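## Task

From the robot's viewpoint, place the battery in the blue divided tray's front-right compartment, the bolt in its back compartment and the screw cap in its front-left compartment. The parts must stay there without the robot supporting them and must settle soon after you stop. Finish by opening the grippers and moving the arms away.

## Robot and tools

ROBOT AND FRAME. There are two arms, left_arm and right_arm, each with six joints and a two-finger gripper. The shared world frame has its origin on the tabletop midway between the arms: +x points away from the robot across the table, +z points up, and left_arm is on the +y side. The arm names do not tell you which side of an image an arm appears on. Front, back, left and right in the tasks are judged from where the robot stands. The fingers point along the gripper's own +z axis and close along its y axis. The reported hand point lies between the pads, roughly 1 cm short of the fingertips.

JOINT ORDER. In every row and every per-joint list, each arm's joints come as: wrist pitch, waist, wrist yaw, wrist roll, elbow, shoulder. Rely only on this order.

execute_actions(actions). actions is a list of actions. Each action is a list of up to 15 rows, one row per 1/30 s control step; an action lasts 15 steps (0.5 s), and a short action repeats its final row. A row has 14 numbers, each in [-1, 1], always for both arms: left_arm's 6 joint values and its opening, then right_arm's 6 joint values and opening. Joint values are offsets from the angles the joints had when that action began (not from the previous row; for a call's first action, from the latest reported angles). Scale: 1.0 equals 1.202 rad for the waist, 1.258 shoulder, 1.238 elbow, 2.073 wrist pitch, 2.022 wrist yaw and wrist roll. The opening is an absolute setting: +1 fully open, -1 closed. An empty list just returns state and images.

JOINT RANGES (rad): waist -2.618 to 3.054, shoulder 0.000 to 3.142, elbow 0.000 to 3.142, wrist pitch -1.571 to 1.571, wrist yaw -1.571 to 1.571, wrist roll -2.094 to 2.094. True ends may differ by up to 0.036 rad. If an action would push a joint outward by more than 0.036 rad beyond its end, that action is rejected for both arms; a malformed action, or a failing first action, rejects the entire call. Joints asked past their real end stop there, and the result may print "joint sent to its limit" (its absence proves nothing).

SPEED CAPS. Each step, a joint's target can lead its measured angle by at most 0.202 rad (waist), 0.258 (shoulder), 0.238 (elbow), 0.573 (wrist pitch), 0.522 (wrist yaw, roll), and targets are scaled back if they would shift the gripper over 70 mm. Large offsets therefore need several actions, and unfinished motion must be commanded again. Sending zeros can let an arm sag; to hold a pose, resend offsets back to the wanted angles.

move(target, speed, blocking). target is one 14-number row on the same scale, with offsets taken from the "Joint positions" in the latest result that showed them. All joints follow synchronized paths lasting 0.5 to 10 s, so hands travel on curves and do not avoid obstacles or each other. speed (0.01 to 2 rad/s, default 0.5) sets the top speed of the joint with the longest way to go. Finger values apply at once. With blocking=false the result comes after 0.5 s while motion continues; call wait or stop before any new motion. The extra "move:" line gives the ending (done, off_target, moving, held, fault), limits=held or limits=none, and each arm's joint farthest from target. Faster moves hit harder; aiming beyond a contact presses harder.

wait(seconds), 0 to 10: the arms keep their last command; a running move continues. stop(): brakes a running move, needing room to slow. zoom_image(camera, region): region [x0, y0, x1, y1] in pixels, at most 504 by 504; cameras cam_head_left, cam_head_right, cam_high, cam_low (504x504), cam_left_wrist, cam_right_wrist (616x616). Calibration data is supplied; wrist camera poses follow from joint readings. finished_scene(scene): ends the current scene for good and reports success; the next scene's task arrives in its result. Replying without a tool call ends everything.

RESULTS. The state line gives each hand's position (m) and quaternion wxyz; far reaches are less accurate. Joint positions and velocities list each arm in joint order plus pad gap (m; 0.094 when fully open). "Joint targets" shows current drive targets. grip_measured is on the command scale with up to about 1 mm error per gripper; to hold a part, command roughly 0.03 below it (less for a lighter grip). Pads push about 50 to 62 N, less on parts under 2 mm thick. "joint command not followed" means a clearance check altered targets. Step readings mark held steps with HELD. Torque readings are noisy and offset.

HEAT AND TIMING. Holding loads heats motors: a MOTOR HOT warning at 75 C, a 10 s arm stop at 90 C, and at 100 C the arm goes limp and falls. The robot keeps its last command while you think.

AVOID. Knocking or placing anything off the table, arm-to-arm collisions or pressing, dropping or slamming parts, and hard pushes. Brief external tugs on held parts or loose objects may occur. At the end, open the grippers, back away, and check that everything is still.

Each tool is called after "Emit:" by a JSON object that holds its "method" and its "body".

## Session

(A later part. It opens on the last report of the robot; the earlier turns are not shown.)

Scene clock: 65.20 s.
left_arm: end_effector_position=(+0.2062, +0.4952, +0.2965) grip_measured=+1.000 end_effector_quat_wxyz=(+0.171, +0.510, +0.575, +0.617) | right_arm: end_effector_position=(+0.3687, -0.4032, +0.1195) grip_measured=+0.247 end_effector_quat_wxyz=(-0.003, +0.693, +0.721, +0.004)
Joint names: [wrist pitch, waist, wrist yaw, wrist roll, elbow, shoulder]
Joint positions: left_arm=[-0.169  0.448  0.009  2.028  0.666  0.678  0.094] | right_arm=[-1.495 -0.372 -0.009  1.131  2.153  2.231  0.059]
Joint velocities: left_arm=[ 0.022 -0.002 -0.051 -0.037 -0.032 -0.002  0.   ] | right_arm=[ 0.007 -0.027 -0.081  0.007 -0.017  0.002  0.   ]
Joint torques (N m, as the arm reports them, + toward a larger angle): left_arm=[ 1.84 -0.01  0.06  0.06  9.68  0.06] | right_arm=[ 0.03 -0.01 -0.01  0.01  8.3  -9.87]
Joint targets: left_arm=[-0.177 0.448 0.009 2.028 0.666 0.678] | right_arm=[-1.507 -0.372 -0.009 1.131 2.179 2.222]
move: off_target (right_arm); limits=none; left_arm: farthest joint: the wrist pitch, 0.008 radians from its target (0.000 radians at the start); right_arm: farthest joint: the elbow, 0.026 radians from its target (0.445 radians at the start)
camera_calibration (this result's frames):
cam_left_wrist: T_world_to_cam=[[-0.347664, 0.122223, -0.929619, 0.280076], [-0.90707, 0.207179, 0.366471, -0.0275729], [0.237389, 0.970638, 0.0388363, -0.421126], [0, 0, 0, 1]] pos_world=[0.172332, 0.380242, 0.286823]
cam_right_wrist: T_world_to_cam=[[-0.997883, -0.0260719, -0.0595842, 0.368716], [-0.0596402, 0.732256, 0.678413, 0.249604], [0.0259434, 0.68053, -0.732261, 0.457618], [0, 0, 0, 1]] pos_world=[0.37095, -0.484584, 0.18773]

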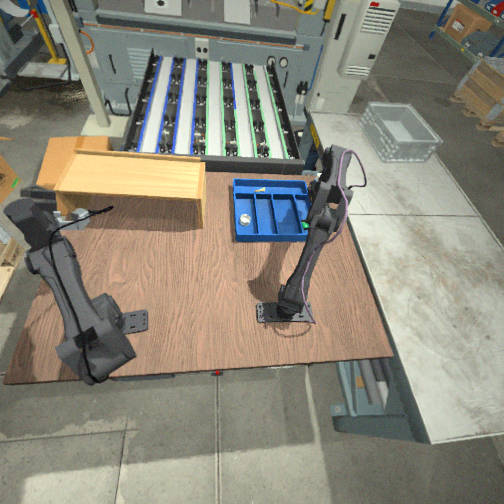

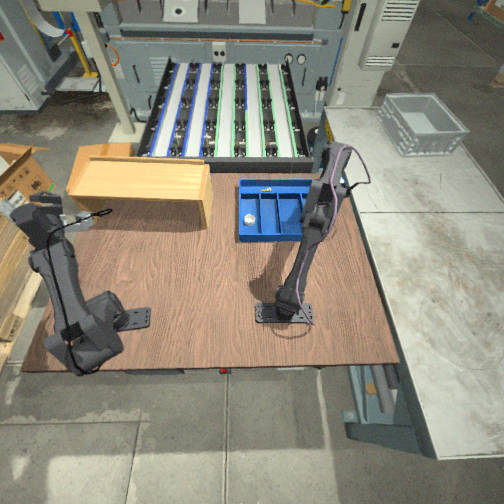

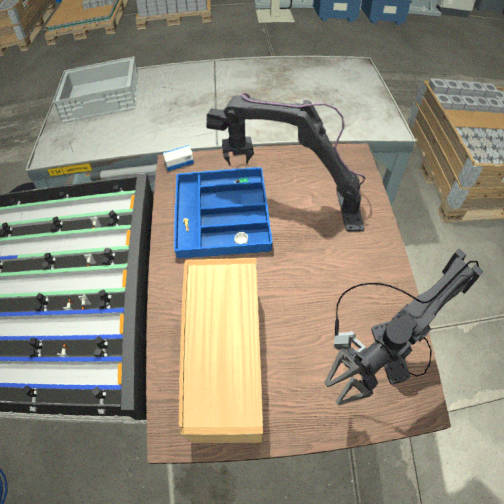

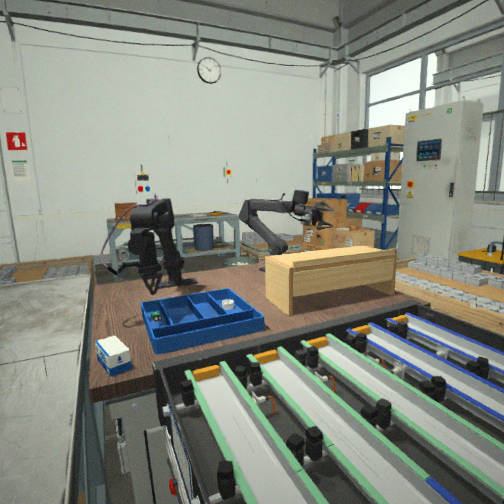

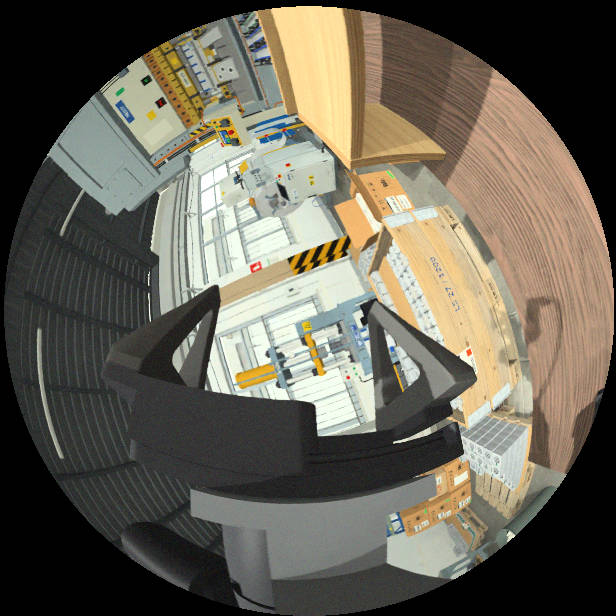

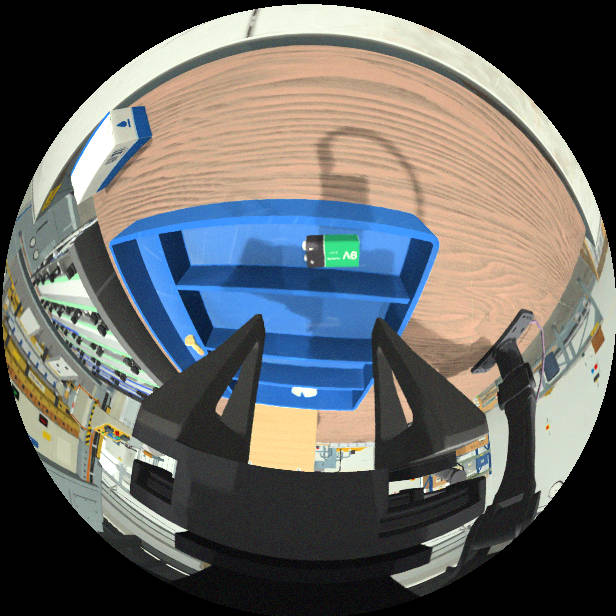

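The battery is in the front right compartment. I'll move the arm clear next.

Emit:
{"method": "move", "body": {"target": [0,0,0,0,0,0,1, 0.05,-0.25,0,0,-0.4,-0.5,0.25], "speed": 0.8}}

Scene clock: 66.87 s.
left_arm: end_effector_position=(+0.2065, +0.4954, +0.2983) grip_measured=+1.000 end_effector_quat_wxyz=(+0.171, +0.508, +0.573, +0.620) | right_arm: end_effector_position=(+0.2246, -0.4453, +0.2107) grip_measured=+0.247 end_effector_quat_wxyz=(+0.102, +0.786, +0.608, +0.029)
Joint names: [wrist pitch, waist, wrist yaw, wrist roll, elbow, shoulder]
Joint positions: left_arm=[-0.162  0.448  0.009  2.028  0.666  0.678  0.094] | right_arm=[-1.404 -0.667 -0.012  1.131  1.665  1.619  0.059]
Joint velocities: left_arm=[-0.007 -0.002 -0.037 -0.007 -0.002  0.002  0.   ] | right_arm=[ 0.022 -0.007  0.007 -0.022 -0.012 -0.007  0.001]
Joint torques (N m, as the arm reports them, + toward a larger angle): left_arm=[ 1.85 -0.04  0.04  0.07  9.59  0.  ] | right_arm=[ 0.63 -0.5   0.    0.01  5.47 -6.07]
Joint targets: left_arm=[-0.169 0.448 0.009 2.028 0.666 0.678] | right_arm=[-1.391 -0.673 -0.009 1.131 1.657 1.602]
move: done; limits=none; left_arm: farthest joint: the wrist pitch, 0.007 radians from its target (0.000 radians at the start); right_arm: farthest joint: the shoulder, 0.017 radians from its target (0.629 radians at the start)
camera_calibration (this result's frames):
cam_left_wrist: T_world_to_cam=[[-0.341745, 0.126142, -0.931289, 0.279221], [-0.909386, 0.205646, 0.361562, -0.0253392], [0.237124, 0.970463, 0.0444333, -0.422974], [0, 0, 0, 1]] pos_world=[0.172676, 0.38047, 0.287991]
cam_right_wrist: T_world_to_cam=[[-0.936251, 0.243904, -0.252874, 0.376404], [0.0497406, 0.804529, 0.591827, 0.235829], [0.347793, 0.54152, -0.765373, 0.429596], [0, 0, 0, 1]] pos_world=[0.191268, -0.514173, 0.284414]

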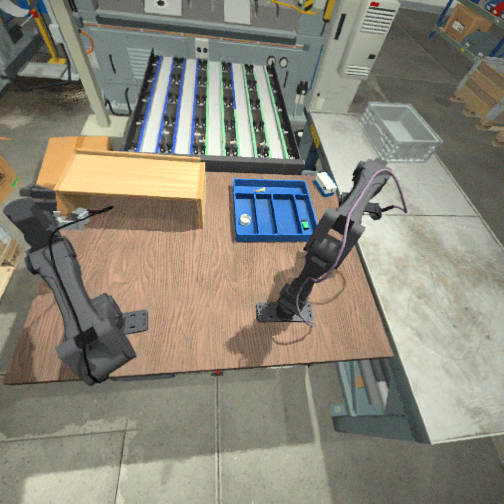

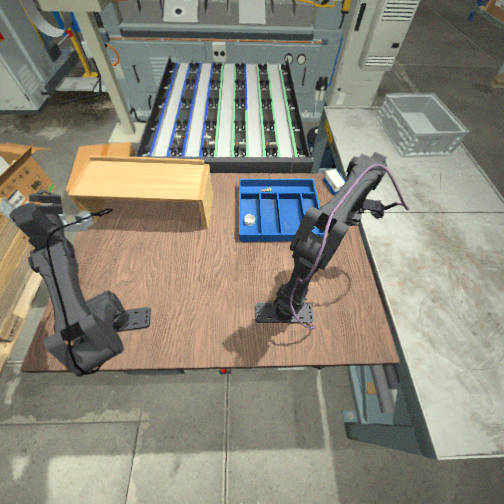

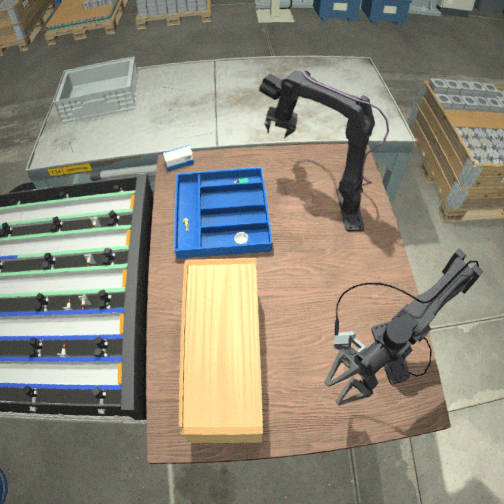

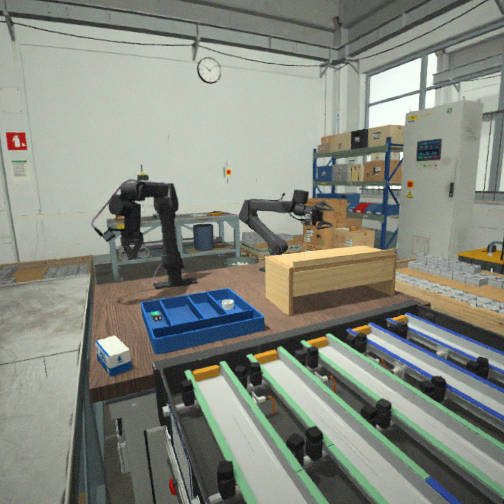

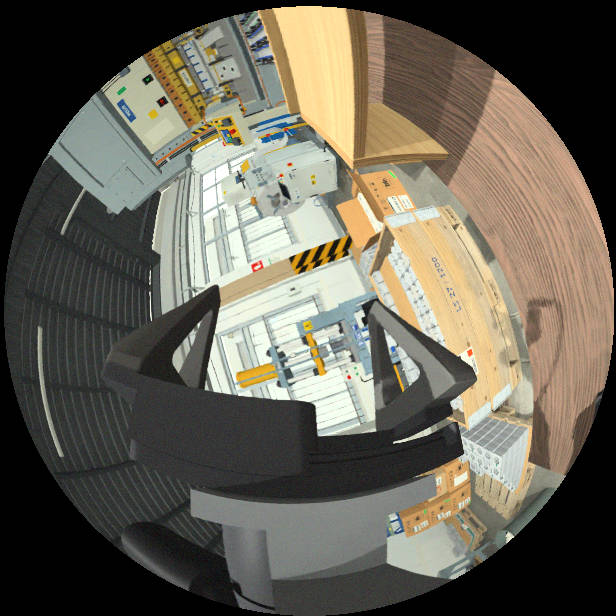

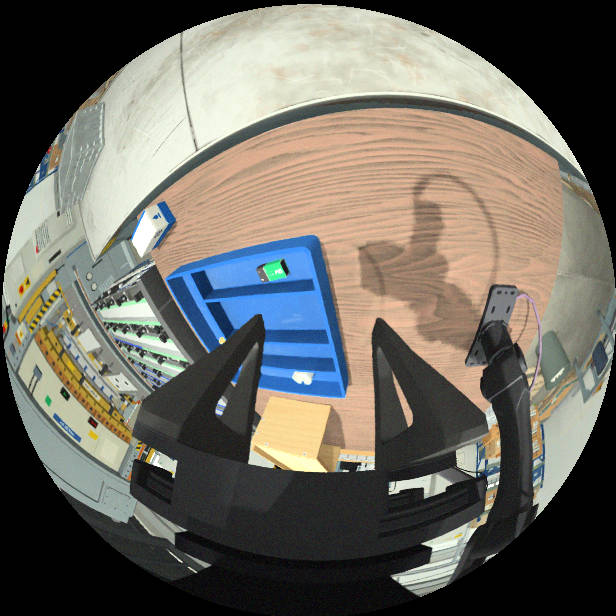

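Emit:
{"method": "finished_scene", "body": {"scene": 2}}

The scene is finished: the task was done.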